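# Raise the tap lever fully with the arm

## Task

Push the tap's lever up to its highest position, so that it stays there on its own and is not merely held up by the robot at the end.

## Robot and tools

Robot: a single six-joint arm (UFACTORY Lite 6 type) with a two-finger parallel gripper. There is only one arm, so every motion argument is one 7-number row. Joints from base outward are waist, shoulder, elbow, forearm roll, wrist pitch and wrist roll. Their ranges in rad are: waist -6.283..6.283, shoulder -2.618..2.618, elbow -0.061..5.236, forearm roll -6.283..6.283, wrist pitch -2.164..2.164, wrist roll -6.283..6.283. The elbow cannot fully straighten.

Frames: the scene frame has its origin on the table surface under the arm base. +z is up, and +y is to the left when facing along +x. The base itself may be slightly tilted. Gripper axes: the fingers extend along the gripper's +z, and they close and open along its y. The reported end_effector_position is the link pinch, the midpoint between the pads, roughly 10 mm short of the fingertips. Reported positions can be slightly wrong, more so at long reach.

The row: [dx, dy, dz, rx, ry, rz, shut], each a plain number from -1 to 1. The first six are an offset, not a pose. They are expressed in the gripper's own axes and counted from the gripper pose shown in the most recent result that reports it. Before any result in the scene shows it, and for the second or later call within one reply, they count from wherever the robot is when the action begins. The scale is 1.0 = 0.6 m for dx..dz and 1.0 = 180 degrees for rx..rz, which together form one rotation vector. Sending all zeros is not a pause: it pulls the gripper back to the reference pose. shut above 0.01 closes the fingers at full force (no partial closing, and a bigger value does not grip harder); 0.01 or less opens them fully. A stroke takes about 0.5 s, and the gripper starts open. It can grasp items roughly 23 to 38 mm wide, at about 5 N per pad. It gives no feedback on finger position or grasp.

execute_actions(actions, pictures): actions is a list with zero or one item. An empty list only reports the state. An action is {"rows": [...], "steps": n}: 1 to 15 rows, n at most 15 (default 15), each step lasting 1/30 s. Each row is one step, and the final row repeats to fill the remaining steps. Every row is an offset from the same reference pose, not from the previous row. A wait is {"steps": n} with n up to 300, counted from the previous result, so your reply time uses some of it. A refused call sends nothing. Set pictures false to skip images, which are included by default.

move(target, speed): drives the gripper in a straight line toward one row (same offset rules as above). speed is in m/s, 0.002 to 0.5, default 0.25; rotation is capped at twice that in rad/s. The path lasts 0.5 to 10 s and is cut off at 10 s. It takes the shorter rotation and ignores obstacles. The gripper can lag, wander or overshoot the speed, especially near full reach. shut is applied at the start and not waited for. Its "move:" line gives the ending (done, off_target, moving, held, fault) and the distance from target. limits=paced means the command was clipped; limits=held means some steps were blocked, after which motion can jump faster. The path begins once the arm is still, or after 3 s at most.

wait(seconds): 0 to 10 s with no new command. zoom_image(camera, region): enlarges [x0, y0, x1, y1] pixels (max 504x504) of cam_head_left, cam_head_right or cam_wrist, all 504x504 images with (0,0) at the top-left. Camera calibration (K, distortion, T_world_to_cam) was provided and may be off by a couple of degrees and millimetres. read_manual(section) returns only licence text. finished_scene(scene) ends the current scene, given by its number, irreversibly, and reports success. Replying without any tool call ends everything.

Control details: each step, the commanded pose is clamped to within 70 mm and 16 degrees of the measured one. Damped inverse kinematics then favours position over orientation. Joint targets move at up to 3.14 rad/s. After an action ends, the arm continues only to the last clamped pose, so read the resulting pose and command the remainder next. A "Hand target" line shows where the controller is heading. "pose unreachable" and HELD mark steps that the clearance check changed or blocked; a mounting post counts as arm. State lines give position (m), quaternion wxyz, velocities, joint positions and joint torques (which are offset, scaled and noisy, and nonzero in free air).

Cautions: contact torque at a joint's load limit (waist 47, shoulder 47, elbow 30, forearm roll 1.28, wrist pitch 3.07, wrist roll 1.28 N m) triggers a 10 s stop and drops the rest of the call. The wrist joints are weak, so push the lever gently and slowly. Faster touches hit harder, and aiming far beyond the contact presses harder. An arm blocked by an object keeps pushing until commanded otherwise. Long holding heats motors: MOTOR HOT appears at 65 °C, and at 80 °C an OVER-TEMPERATURE FAULT brakes the arm. Avoid slams, hard hits, heavy pushes and knocking things over. Before finishing, back the gripper away and confirm the lever stays up without support.

Each tool is called after "Emit:" in YAML: its name, and indented under it one key for each argument.

## Session

Emit:
execute_actions:
  actions: []

Scene clock: 0.00 s of 4600.00 s.
end_effector_position=(+0.0355, -0.1523, +0.2319) end_effector_quat_wxyz=(+0.159, +0.793, -0.580, -0.098) end_effector_velocity=(-0.000, +0.000, -0.000) end_effector_angular_velocity=(+0.001, +0.001, +0.000)
Joint positions: [-1.005 -0.259  0.363 -0.559  0.75   0.674]
Joint velocities: [ 0.     0.    -0.001 -0.    -0.     0.001]
Joint torques (N m, as the arm reports them, + toward a larger angle): no reading
Hand target: +0.036, -0.152, +0.232; +0.159, +0.793, -0.580, -0.098

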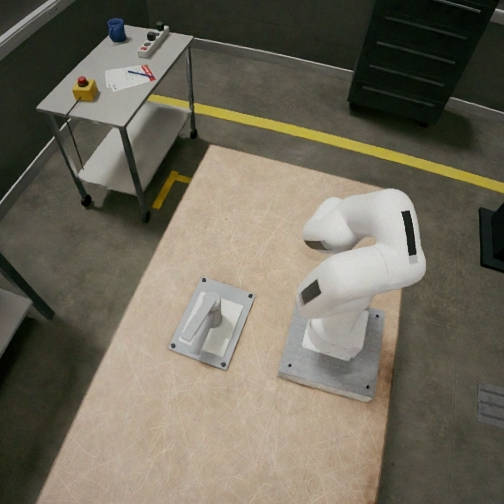

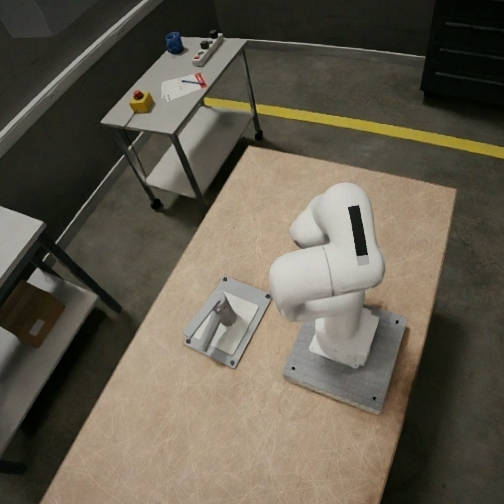

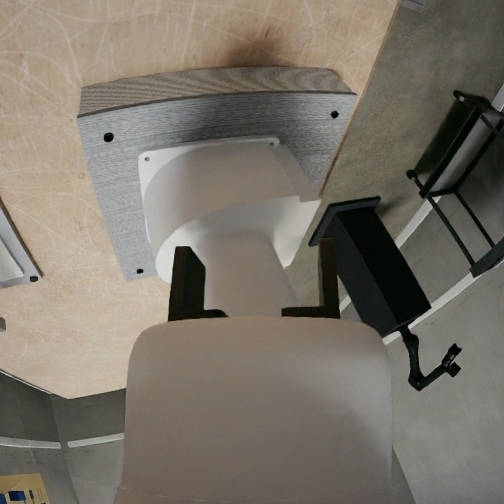

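Emit:
zoom_image:
  camera: "cam_head_left"
  region: [155, 265, 275, 385]

Emit:
zoom_image:
  camera: "cam_head_right"
  region: [170, 260, 290, 380]

Region (155, 265, 275, 385) of cam_head_left's 504x504 image, scaled by 4.200, with more detail than that image has.

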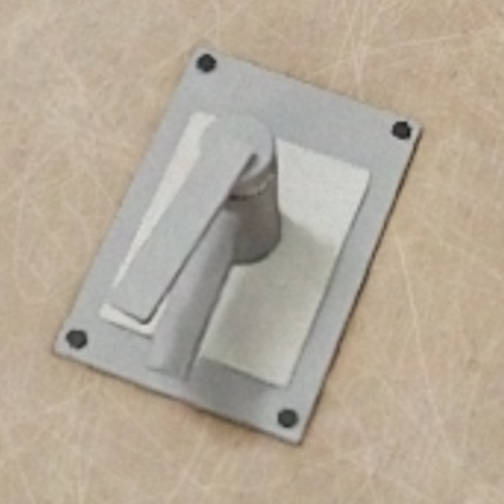

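Region (170, 260, 290, 380) of cam_head_right's 504x504 image, scaled by 4.200, with more detail than that image has.

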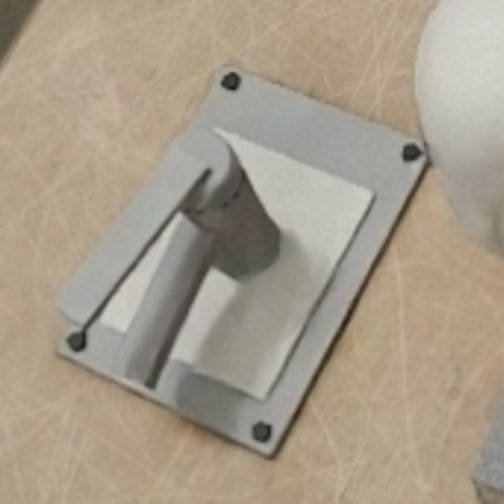

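Emit:
move:
  target: [-0.15,-0.306,-0.193,0.109,0.067,-0.397,1]
  speed: 0.3

Scene clock: 23.87 s of 4600.00 s.
end_effector_position=(+0.2065, +0.0015, +0.2688) end_effector_quat_wxyz=(+0.002, +1.000, +0.001, -0.005) end_effector_velocity=(+0.002, +0.001, +0.001) end_effector_angular_velocity=(+0.004, -0.003, +0.009)
Joint positions: [ 0.053 -0.097  0.711 -0.021  0.81   0.043]
Joint velocities: [ 0.003  0.005  0.008  0.006 -0.    -0.01 ]
Joint torques (N m, as the arm reports them, + toward a larger angle): [-0.38 -4.35  2.82  0.31 -0.02  0.02]
Hand target: +0.207, +0.002, +0.269; +0.002, +1.000, +0.001, -0.005
Off the commanded pose: 0.004 m, 1 deg.
After step 90, 18.17 s passed at rest.
move: off_target
camera_calibration (this result's frames):
cam_wrist: T_world_to_cam=[[-0.164701, -0.986322, -0.00651137, 0.0446776], [-0.397036, 0.060253, 0.915823, -0.156542], [-0.902904, 0.153422, -0.401529, 0.392232], [0, 0, 0, 1]] pos_world=[0.299353, -0.00667832, 0.301148]

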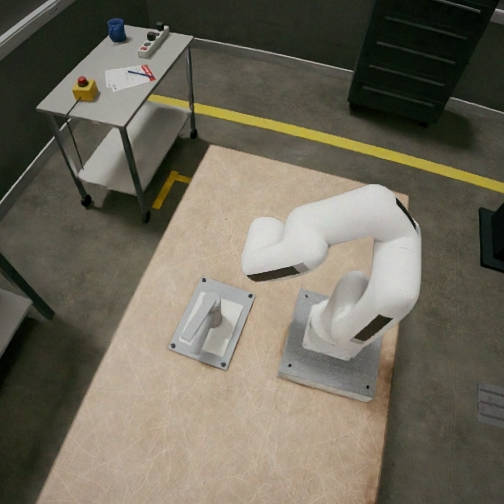

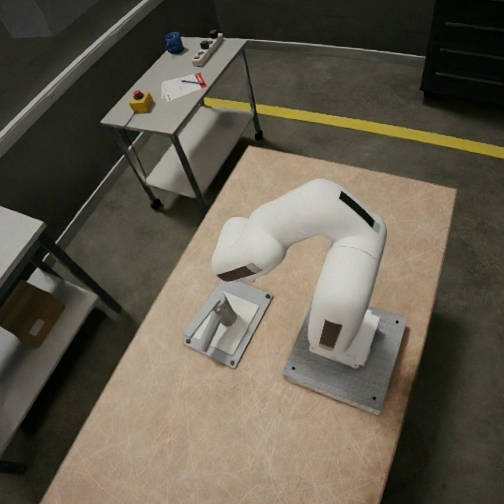

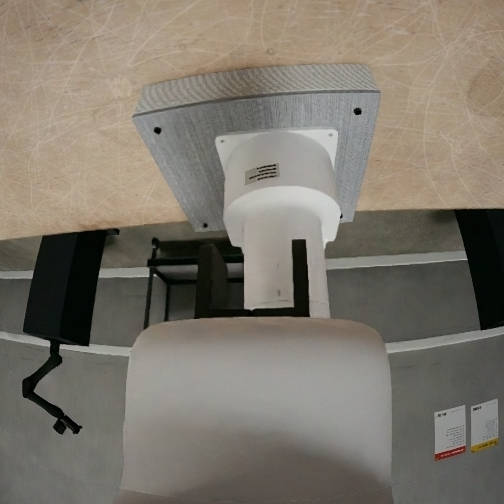

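Emit:
move:
  target: [0.2,-0.005,-0.06,0.016,0.5,0,1]
  speed: 0.3

Scene clock: 28.50 s of 4600.00 s.
end_effector_position=(+0.3272, +0.0050, +0.3041) end_effector_quat_wxyz=(-0.026, +0.710, +0.002, +0.703) end_effector_velocity=(+0.001, +0.000, +0.000) end_effector_angular_velocity=(-0.000, -0.011, +0.001)
Joint positions: [ 0.037  0.191  0.509 -0.028 -1.25   0.031]
Joint velocities: [-0.     0.01   0.004 -0.001 -0.017 -0.001]
Joint torques (N m, as the arm reports them, + toward a larger angle): [-0.57 -6.88  2.59  0.15 -0.28  0.03]
Hand target: +0.327, +0.005, +0.304; -0.026, +0.710, +0.002, +0.703
Off the commanded pose: 0.001 m, 0 deg.
move: done
camera_calibration (this result's frames):
cam_wrist: T_world_to_cam=[[0.0489559, -0.978614, -0.199794, 0.0570404], [-0.918154, 0.0346519, -0.394706, 0.427992], [0.393188, 0.202765, -0.896822, 0.241059], [0, 0, 0, 1]] pos_world=[0.295388, -0.00788856, 0.396515]

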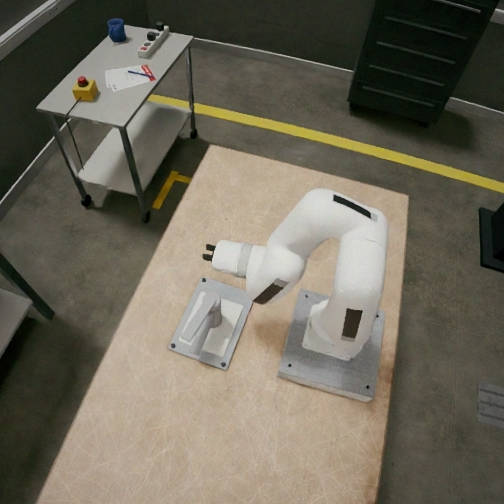

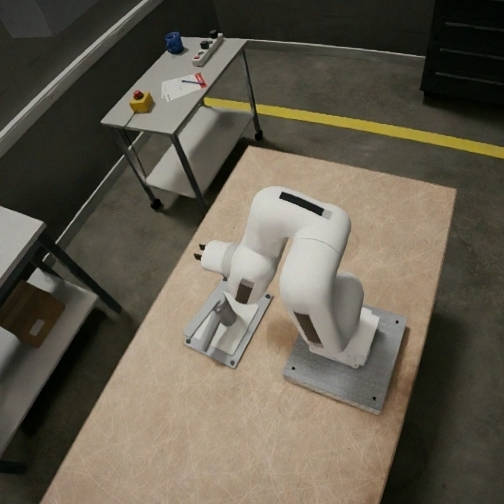

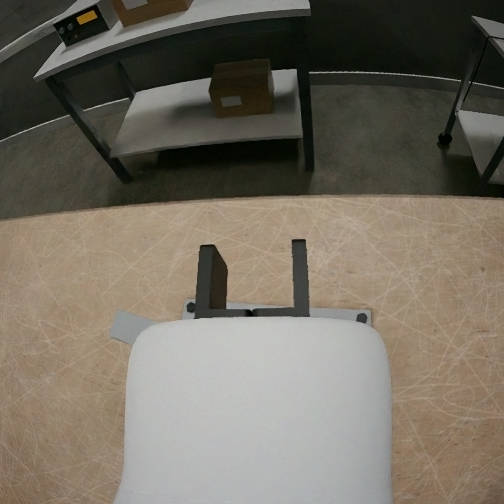

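Emit:
move:
  target: [-0.13,-0.275,-0.12,-0.065,0,0,1]
  speed: 0.2

Scene clock: 33.53 s of 4600.00 s.
end_effector_position=(+0.2478, +0.1665, +0.2307) end_effector_quat_wxyz=(+0.050, +0.707, -0.067, +0.702) end_effector_velocity=(-0.000, +0.002, -0.001) end_effector_angular_velocity=(-0.003, -0.002, -0.007)
Joint positions: [ 1.053  0.683  0.723  1.194 -1.556 -0.024]
Joint velocities: [ 0.007  0.013  0.017  0.014 -0.002 -0.006]
Joint torques (N m, as the arm reports them, + toward a larger angle): [-0.43 -9.54  1.14 -0.01 -0.32  0.04]
Hand target: +0.248, +0.167, +0.231; +0.050, +0.707, -0.066, +0.702
Off the commanded pose: 0.003 m, 1 deg.
After step 90, 0.50 s passed at rest.
move: done
camera_calibration (this result's frames):
cam_wrist: T_world_to_cam=[[-0.150789, -0.970266, -0.189334, 0.250043], [-0.892561, 0.215958, -0.395849, 0.284254], [0.424967, 0.109302, -0.898586, 0.181844], [0, 0, 0, 1]] pos_world=[0.21414, 0.161345, 0.323265]

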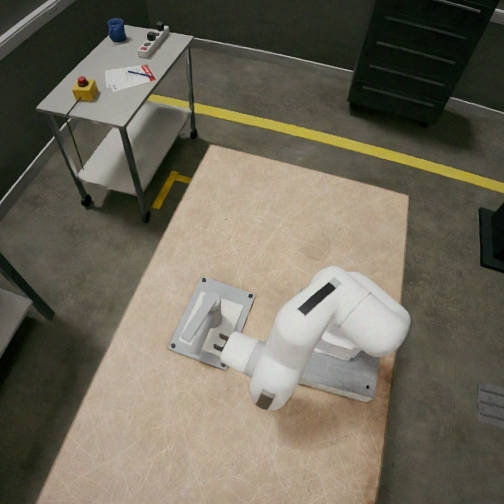

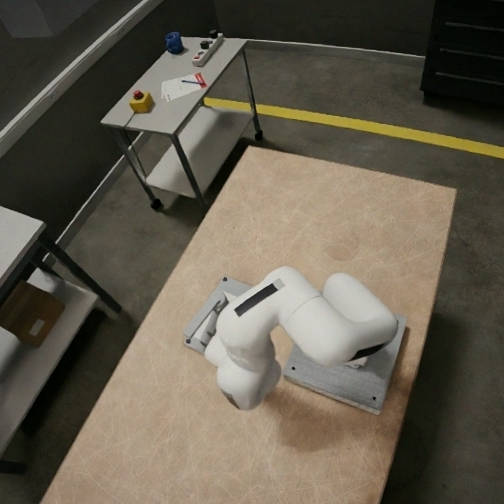

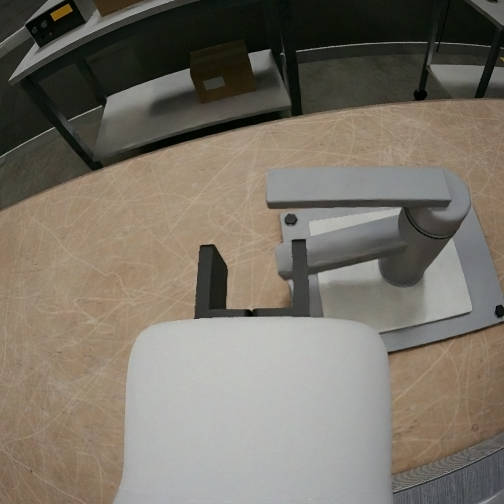

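Emit:
move:
  target: [-0.131,0.02,0.055,0,0,-0.49,0]
  speed: 0.3

Scene clock: 43.60 s of 4600.00 s.
end_effector_position=(+0.2782, +0.1512, +0.1521) end_effector_quat_wxyz=(+0.524, +0.554, +0.444, +0.470) end_effector_velocity=(+0.000, -0.000, -0.001) end_effector_angular_velocity=(-0.010, +0.002, -0.002)
Joint positions: [ 0.898  1.094  0.933  1.045 -1.653 -1.386]
Joint velocities: [-0.001  0.003  0.002  0.001 -0.001 -0.009]
Joint torques (N m, as the arm reports them, + toward a larger angle): [ -0.27 -10.75   0.99   0.05  -0.32   0.03]
Hand target: +0.278, +0.151, +0.152; +0.524, +0.554, +0.444, +0.470
Off the commanded pose: 0.001 m, 0 deg.
After step 90, 4.00 s passed at rest.
move: done
camera_calibration (this result's frames):
cam_wrist: T_world_to_cam=[[-0.0161319, -0.221207, 0.975093, -0.103], [-0.966435, -0.246634, -0.0719392, 0.324848], [0.256404, -0.943525, -0.209804, 0.201275], [0, 0, 0, 1]] pos_world=[0.260675, 0.247241, 0.166032]

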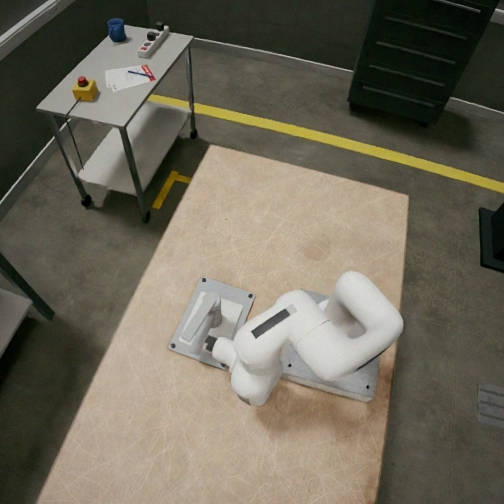

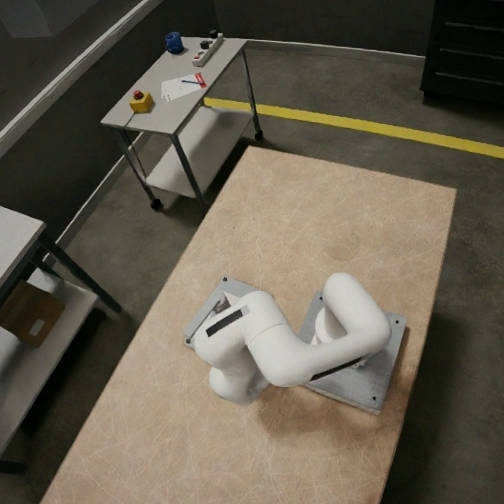

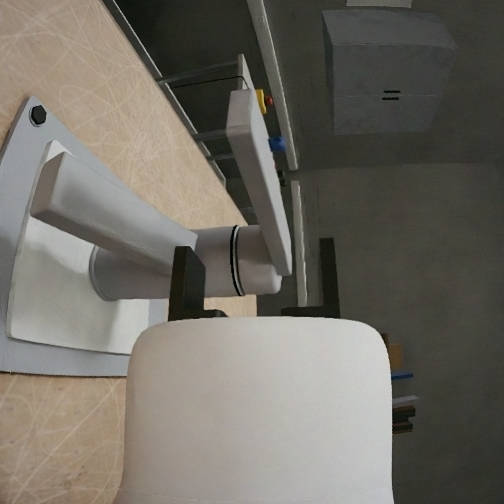

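Emit:
move:
  target: [0,-0.003,0.066,0,0,0,0]
  speed: 0.05

Scene clock: 45.80 s of 4600.00 s.
end_effector_position=(+0.3170, +0.1454, +0.1499) end_effector_quat_wxyz=(+0.523, +0.555, +0.444, +0.470) end_effector_velocity=(+0.002, -0.000, -0.000) end_effector_angular_velocity=(-0.001, -0.000, -0.002)
Joint positions: [ 0.763  1.13   1.051  0.906 -1.619 -1.462]
Joint velocities: [-0.006  0.002  0.007 -0.003  0.002 -0.005]
Joint torques (N m, as the arm reports them, + toward a larger angle): [ -0.37 -11.49   1.23   0.02  -0.33   0.03]
Hand target: +0.317, +0.145, +0.150; +0.523, +0.555, +0.444, +0.470
Off the commanded pose: 0.001 m, 0 deg.
move: done
camera_calibration (this result's frames):
cam_wrist: T_world_to_cam=[[-0.0145816, -0.222354, 0.974857, -0.101755], [-0.966417, -0.247034, -0.070801, 0.360611], [0.256565, -0.943151, -0.211285, 0.185519], [0, 0, 0, 1]] pos_world=[0.299419, 0.241429, 0.163925]

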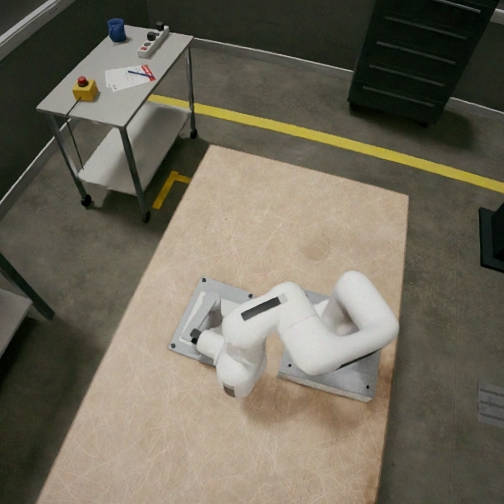

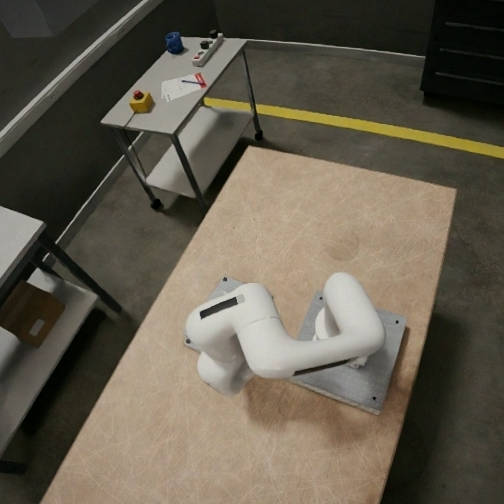

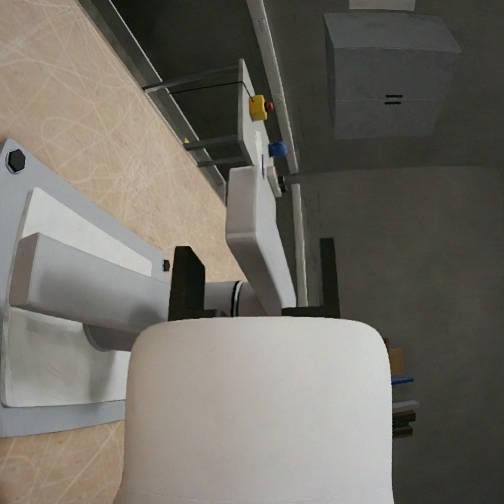

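Emit:
move:
  target: [-0.008,0.016,0.009,0,0,0,0]
  speed: 0.03

Emit:
move:
  target: [-0.004,0.04,0,0,0,0.04,0]
  speed: 0.03

Scene clock: 49.20 s of 4600.00 s.
end_effector_position=(+0.3214, +0.1395, +0.1590) end_effector_quat_wxyz=(+0.523, +0.555, +0.444, +0.470) end_effector_velocity=(+0.000, -0.001, +0.001) end_effector_angular_velocity=(-0.001, +0.002, +0.001)
Joint positions: [ 0.734  1.085  1.02   0.876 -1.611 -1.475]
Joint velocities: [-0.003 -0.005 -0.005 -0.005  0.002 -0.002]
Joint torques (N m, as the arm reports them, + toward a larger angle): [ -0.39 -11.51   1.34   0.03  -0.34   0.03]
Hand target: +0.321, +0.139, +0.159; +0.523, +0.555, +0.444, +0.470
Off the commanded pose: 0.000 m, 0 deg.
move: done
camera_calibration (this result's frames):
cam_wrist: T_world_to_cam=[[-0.0142701, -0.222588, 0.974808, -0.111953], [-0.966415, -0.247106, -0.0705715, 0.364056], [0.256589, -0.943076, -0.211586, 0.180725], [0, 0, 0, 1]] pos_world=[0.30386, 0.235478, 0.173063]

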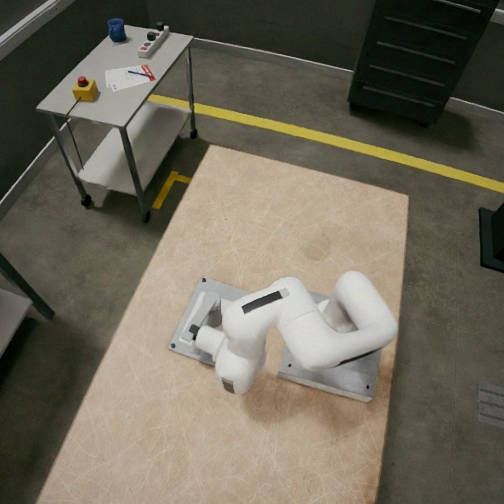

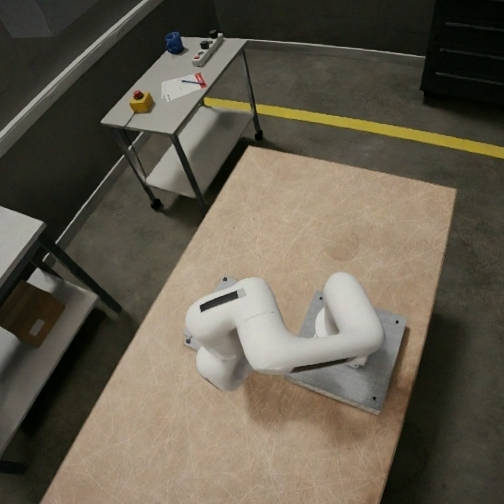

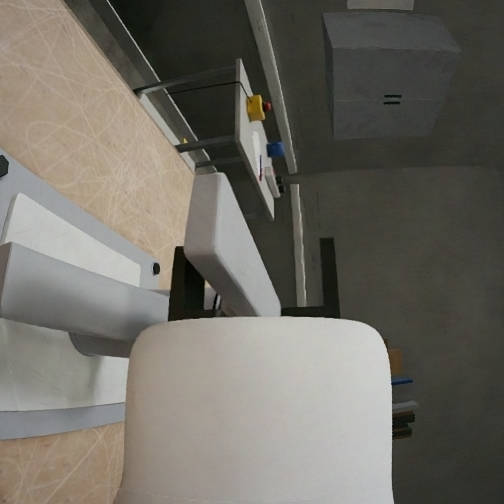

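Scene clock: 51.53 s of 4600.00 s.
end_effector_position=(+0.3209, +0.1359, +0.1823) end_effector_quat_wxyz=(+0.492, +0.583, +0.409, +0.501) end_effector_velocity=(+0.000, -0.000, +0.001) end_effector_angular_velocity=(+0.005, +0.001, -0.001)
Joint positions: [ 0.726  0.965  0.943  0.866 -1.581 -1.382]
Joint velocities: [-0.001 -0.007 -0.003  0.     0.004  0.003]
Joint torques (N m, as the arm reports them, + toward a larger angle): [  0.45 -13.49   2.58  -0.22  -0.97   0.05]
Hand target: +0.321, +0.136, +0.183; +0.493, +0.582, +0.409, +0.502
Off the commanded pose: 0.001 m, 0 deg.
move: done
camera_calibration (this result's frames):
cam_wrist: T_world_to_cam=[[-0.031739, -0.341954, 0.939181, -0.10711], [-0.965077, -0.233983, -0.117807, 0.370748], [0.260037, -0.910121, -0.322585, 0.197037], [0, 0, 0, 1]] pos_world=[0.303164, 0.22945, 0.207833]

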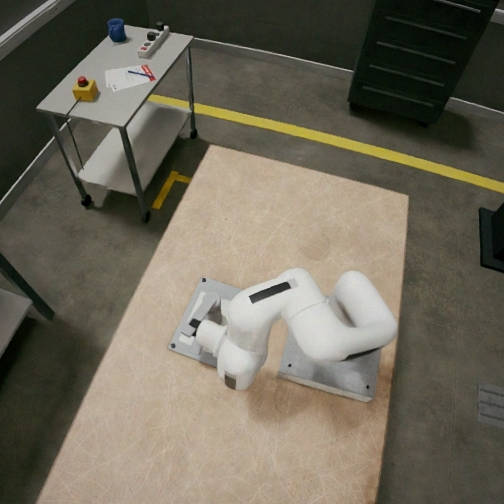

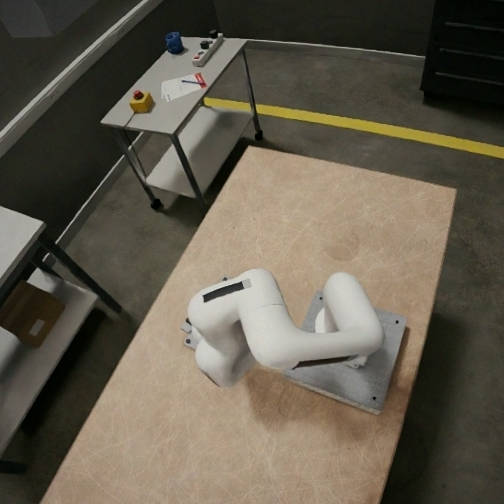

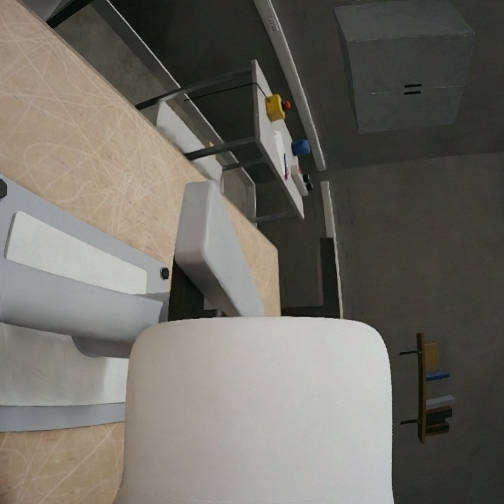

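Emit:
move:
  target: [-0.006,0.016,0,0,0,0.02,0]
  speed: 0.025

Scene clock: 53.87 s of 4600.00 s.
end_effector_position=(+0.3203, +0.1312, +0.1910) end_effector_quat_wxyz=(+0.475, +0.595, +0.391, +0.517) end_effector_velocity=(-0.000, -0.001, +0.001) end_effector_angular_velocity=(+0.006, -0.002, -0.001)
Joint positions: [ 0.712  0.915  0.902  0.85  -1.575 -1.326]
Joint velocities: [-0.001 -0.005 -0.005  0.    -0.002  0.007]
Joint torques (N m, as the arm reports them, + toward a larger angle): [ -2.29 -12.     1.89   0.48  -0.85  -0.05]
Hand target: +0.320, +0.131, +0.191; +0.476, +0.595, +0.391, +0.516
Off the commanded pose: 0.001 m, 0 deg.
move: done
camera_calibration (this result's frames):
cam_wrist: T_world_to_cam=[[-0.0406616, -0.399651, 0.915765, -0.102082], [-0.963314, -0.227655, -0.142124, 0.373278], [0.265279, -0.887948, -0.375732, 0.201327], [0, 0, 0, 1]] pos_world=[0.302025, 0.222949, 0.22218]

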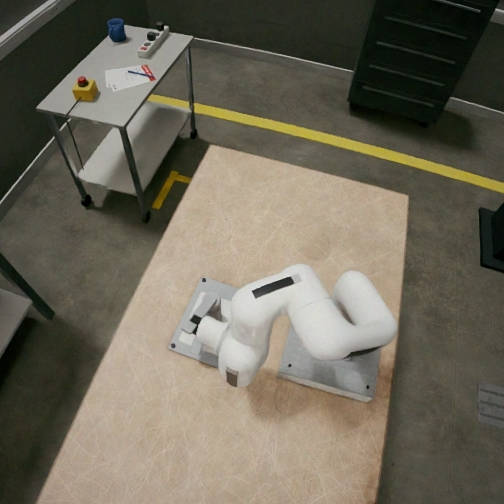

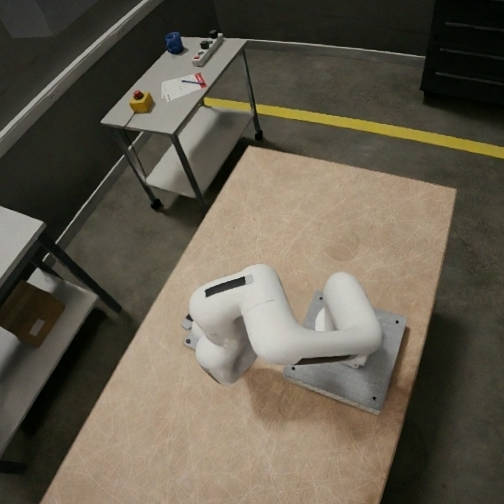

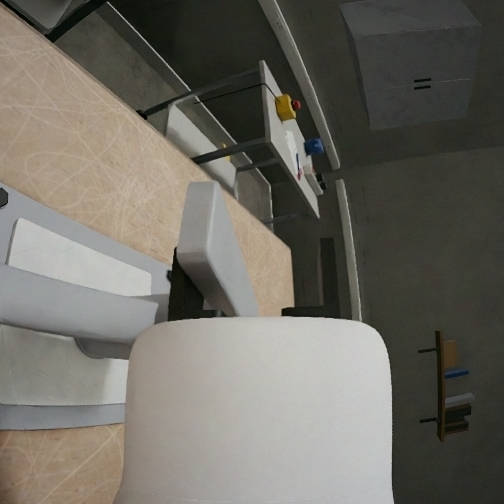

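Friction loads the forearm roll; less inward sliding.

Emit:
move:
  target: [-0.001,0.008,0,0,0,0,0]
  speed: 0.012

Scene clock: 55.87 s of 4600.00 s.
end_effector_position=(+0.3199, +0.1289, +0.1951) end_effector_quat_wxyz=(+0.476, +0.596, +0.391, +0.516) end_effector_velocity=(+0.000, +0.000, +0.001) end_effector_angular_velocity=(+0.002, +0.004, +0.004)
Joint positions: [ 0.708  0.892  0.885  0.849 -1.569 -1.332]
Joint velocities: [-0.001 -0.007 -0.004 -0.005  0.006 -0.001]
Joint torques (N m, as the arm reports them, + toward a larger angle): [ -0.95 -12.2    2.34   0.17  -0.93  -0.01]
Hand target: +0.320, +0.129, +0.196; +0.475, +0.595, +0.391, +0.517
Off the commanded pose: 0.001 m, 0 deg.
move: done
camera_calibration (this result's frames):
cam_wrist: T_world_to_cam=[[-0.0405711, -0.399027, 0.916041, -0.106915], [-0.9644, -0.224134, -0.140345, 0.372547], [0.261317, -0.889124, -0.375728, 0.202392], [0, 0, 0, 1]] pos_world=[0.302058, 0.22079, 0.226268]

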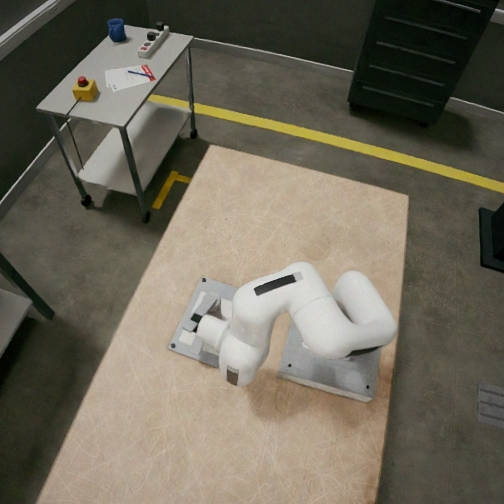

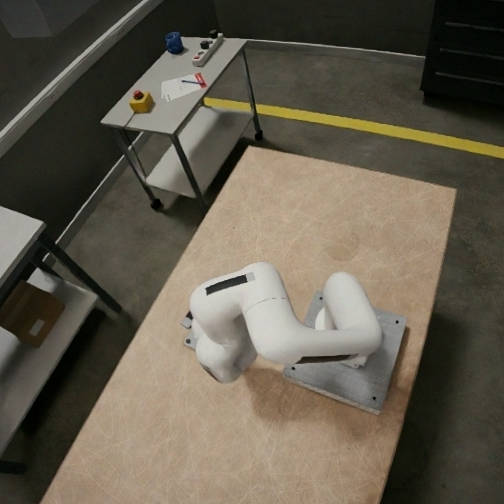

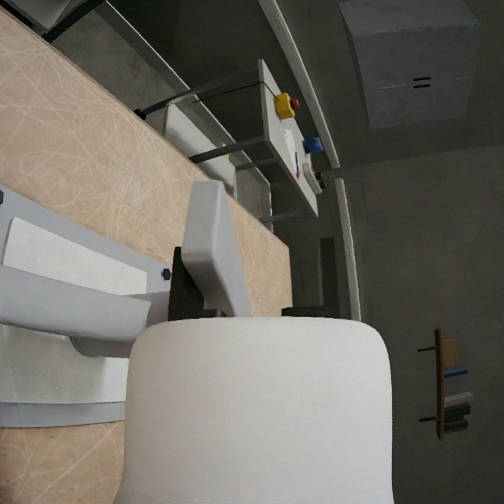

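Emit:
move:
  target: [-0.001,0.006,0,0,0,0,0]
  speed: 0.01

Scene clock: 57.43 s of 4600.00 s.
end_effector_position=(+0.3197, +0.1279, +0.1983) end_effector_quat_wxyz=(+0.475, +0.596, +0.391, +0.516) end_effector_velocity=(-0.000, -0.001, +0.001) end_effector_angular_velocity=(-0.002, -0.002, -0.001)
Joint positions: [ 0.704  0.873  0.873  0.843 -1.564 -1.336]
Joint velocities: [-0.001 -0.004 -0.004  0.    -0.002 -0.002]
Joint torques (N m, as the arm reports them, + toward a larger angle): [ -1.24 -12.38   2.3    0.24  -0.89  -0.02]
Hand target: +0.320, +0.128, +0.198; +0.476, +0.596, +0.391, +0.516
Off the commanded pose: 0.000 m, 0 deg.
move: done
camera_calibration (this result's frames):
cam_wrist: T_world_to_cam=[[-0.038687, -0.399761, 0.915803, -0.110665], [-0.964028, -0.226259, -0.139489, 0.372594], [0.262971, -0.888256, -0.376627, 0.202235], [0, 0, 0, 1]] pos_world=[0.301727, 0.219699, 0.229487]

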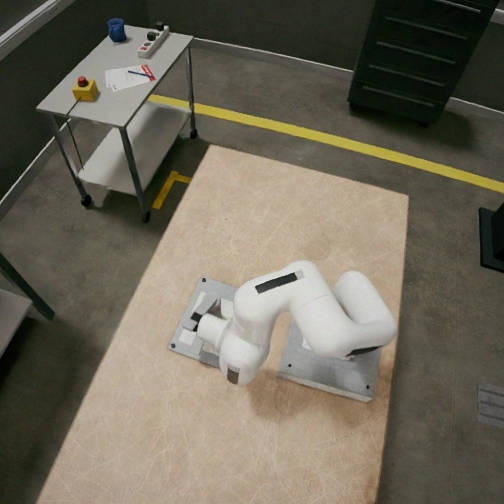

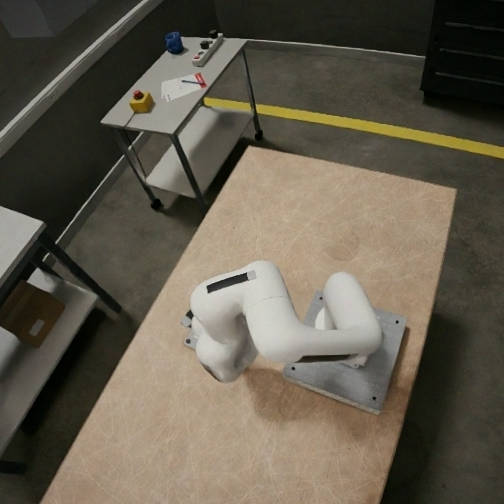

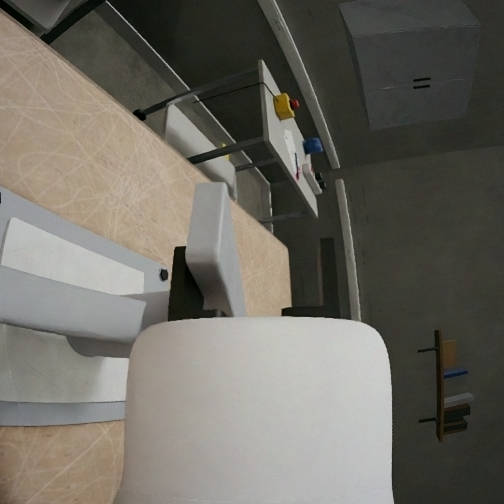

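Emit:
move:
  target: [-0.001,0.006,0,0,0,0,0]
  speed: 0.01

Scene clock: 59.13 s of 4600.00 s.
end_effector_position=(+0.3195, +0.1263, +0.2013) end_effector_quat_wxyz=(+0.475, +0.596, +0.391, +0.515) end_effector_velocity=(-0.000, +0.000, +0.000) end_effector_angular_velocity=(+0.002, +0.004, +0.004)
Joint positions: [ 0.7    0.855  0.861  0.841 -1.559 -1.34 ]
Joint velocities: [-0.    -0.005 -0.004 -0.005  0.004  0.001]
Joint torques (N m, as the arm reports them, + toward a larger angle): [ -1.46 -12.53   2.26   0.27  -0.91  -0.03]
Hand target: +0.320, +0.126, +0.202; +0.475, +0.596, +0.391, +0.516
Off the commanded pose: 0.000 m, 0 deg.
move: done
camera_calibration (this result's frames):
cam_wrist: T_world_to_cam=[[-0.038258, -0.399588, 0.915896, -0.114326], [-0.964585, -0.224617, -0.138288, 0.372141], [0.260984, -0.88875, -0.376843, 0.202728], [0, 0, 0, 1]] pos_world=[0.301678, 0.218081, 0.23257]

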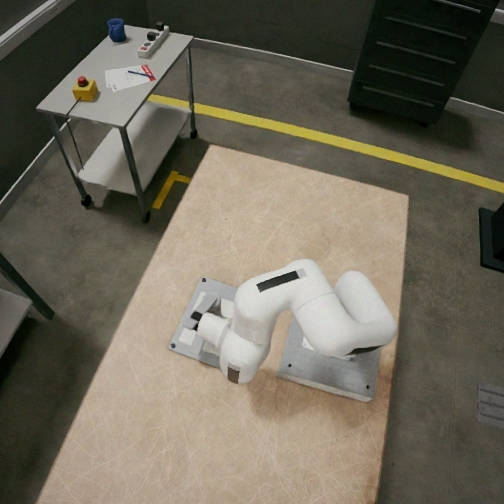

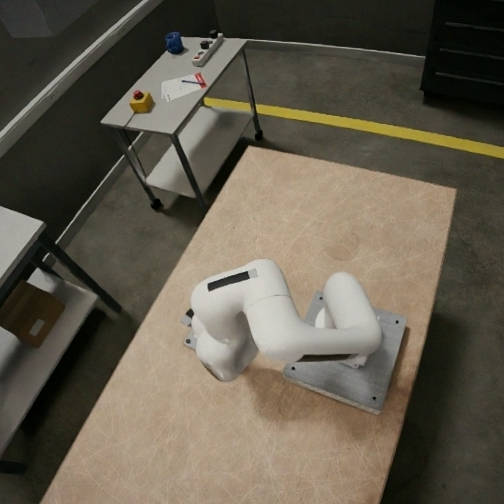

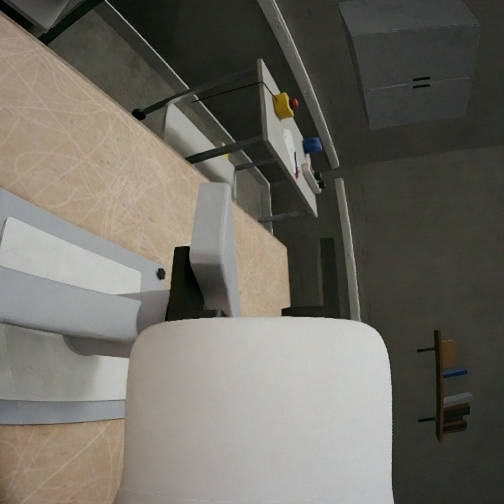

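Emit:
move:
  target: [-0.001,0.006,0,0,0,0,0]
  speed: 0.01

Scene clock: 60.77 s of 4600.00 s.
end_effector_position=(+0.3193, +0.1260, +0.2016) end_effector_quat_wxyz=(+0.468, +0.601, +0.397, +0.512) end_effector_velocity=(+0.000, -0.000, +0.000) end_effector_angular_velocity=(+0.002, +0.007, +0.002)
Joint positions: [ 0.697  0.838  0.849  0.83  -1.534 -1.343]
Joint velocities: [-0.001 -0.006 -0.003 -0.003  0.009 -0.001]
Joint torques (N m, as the arm reports them, + toward a larger angle): [ -2.2  -14.04   2.28   0.83  -1.63  -0.13]
Hand target: +0.319, +0.125, +0.205; +0.475, +0.596, +0.391, +0.515
Off the commanded pose: 0.003 m, 1 deg.
move: done
camera_calibration (this result's frames):
cam_wrist: T_world_to_cam=[[-0.0161651, -0.40359, 0.914797, -0.120983], [-0.965404, -0.231845, -0.119344, 0.369281], [0.260257, -0.885078, -0.385879, 0.204231], [0, 0, 0, 1]] pos_world=[0.301398, 0.217548, 0.233555]

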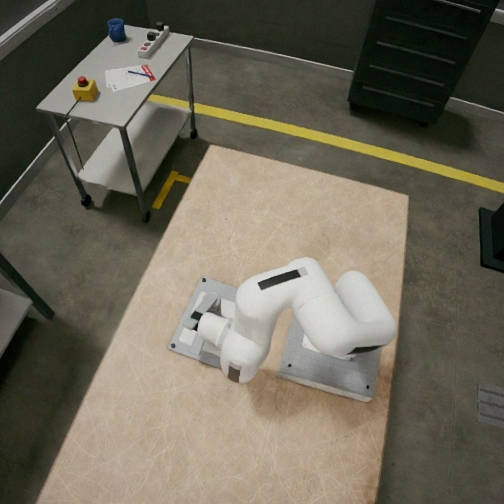

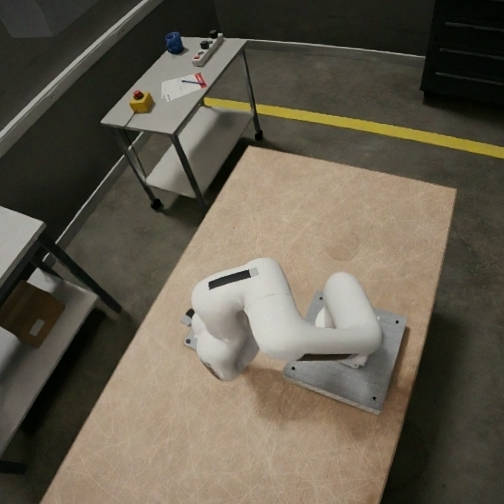

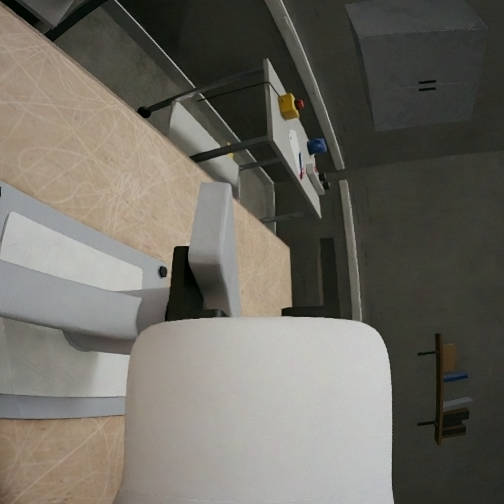

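End stop reached.

Emit:
move:
  target: [0,-0.012,0,0,0,0,0]
  speed: 0.03

Emit:
move:
  target: [0,0,-0.06,0,0,0,0]
  speed: 0.08

Scene clock: 62.97 s of 4600.00 s.
end_effector_position=(+0.3193, +0.1276, +0.1948) end_effector_quat_wxyz=(+0.468, +0.601, +0.397, +0.512) end_effector_velocity=(-0.000, +0.001, -0.002) end_effector_angular_velocity=(+0.001, +0.002, +0.007)
Joint positions: [ 0.702  0.874  0.869  0.836 -1.546 -1.332]
Joint velocities: [ 0.002  0.007  0.004 -0.005  0.     0.003]
Joint torques (N m, as the arm reports them, + toward a larger angle): [ -0.35 -10.56   1.7    0.03  -0.32   0.03]
Hand target: +0.319, +0.128, +0.195; +0.468, +0.601, +0.397, +0.512
Off the commanded pose: 0.000 m, 0 deg.
move: done
camera_calibration (this result's frames):
cam_wrist: T_world_to_cam=[[-0.0169583, -0.403306, 0.914908, -0.113981], [-0.965549, -0.231037, -0.119741, 0.368896], [0.25967, -0.885419, -0.385493, 0.203164], [0, 0, 0, 1]] pos_world=[0.301499, 0.219145, 0.226772]

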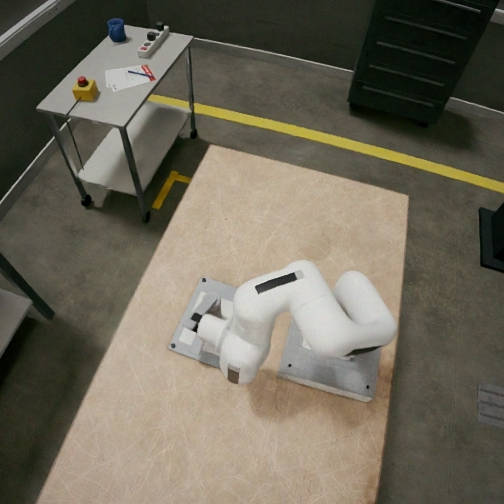

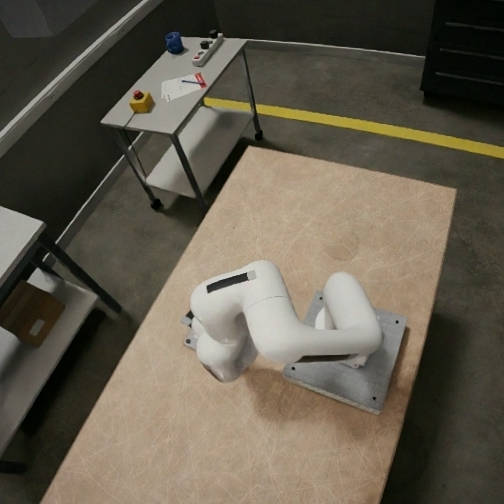

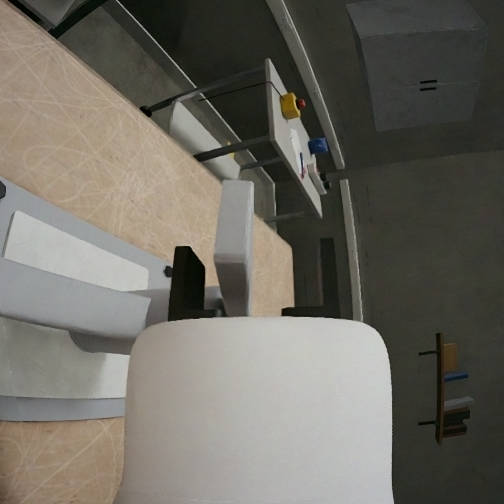

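Scene clock: 63.83 s of 4600.00 s.
end_effector_position=(+0.2841, +0.1326, +0.1962) end_effector_quat_wxyz=(+0.469, +0.601, +0.397, +0.512) end_effector_velocity=(-0.002, +0.000, +0.000) end_effector_angular_velocity=(+0.000, +0.000, -0.001)
Joint positions: [ 0.823  0.831  0.752  0.957 -1.589 -1.272]
Joint velocities: [ 0.007 -0.003 -0.006  0.008 -0.001  0.003]
Joint torques (N m, as the arm reports them, + toward a larger angle): [  0.04 -10.04   1.42   0.04  -0.32   0.03]
Hand target: +0.284, +0.133, +0.196; +0.469, +0.600, +0.397, +0.512
Off the commanded pose: 0.001 m, 0 deg.
move: done
camera_calibration (this result's frames):
cam_wrist: T_world_to_cam=[[-0.0182978, -0.402184, 0.915376, -0.113631], [-0.965531, -0.230645, -0.120638, 0.336316], [0.259646, -0.886031, -0.384101, 0.217127], [0, 0, 0, 1]] pos_world=[0.266268, 0.224251, 0.227987]

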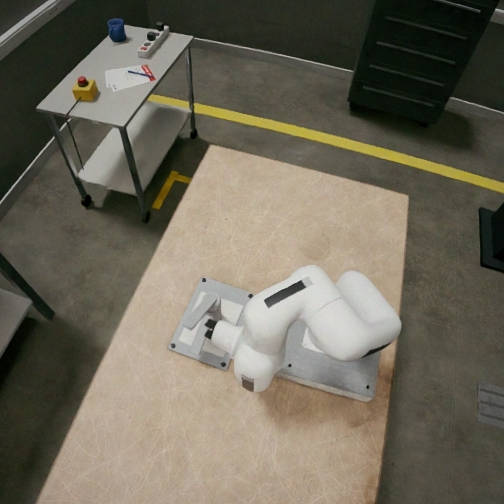

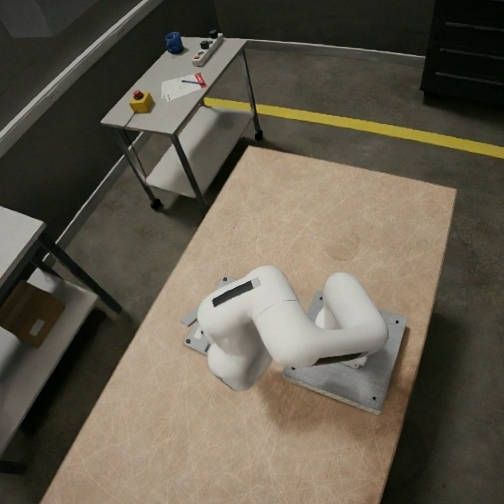

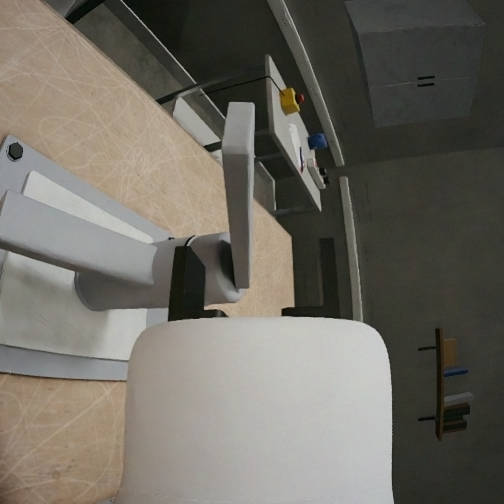

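Emit:
finished_scene:
  scene: 1

The scene is finished: the task was done.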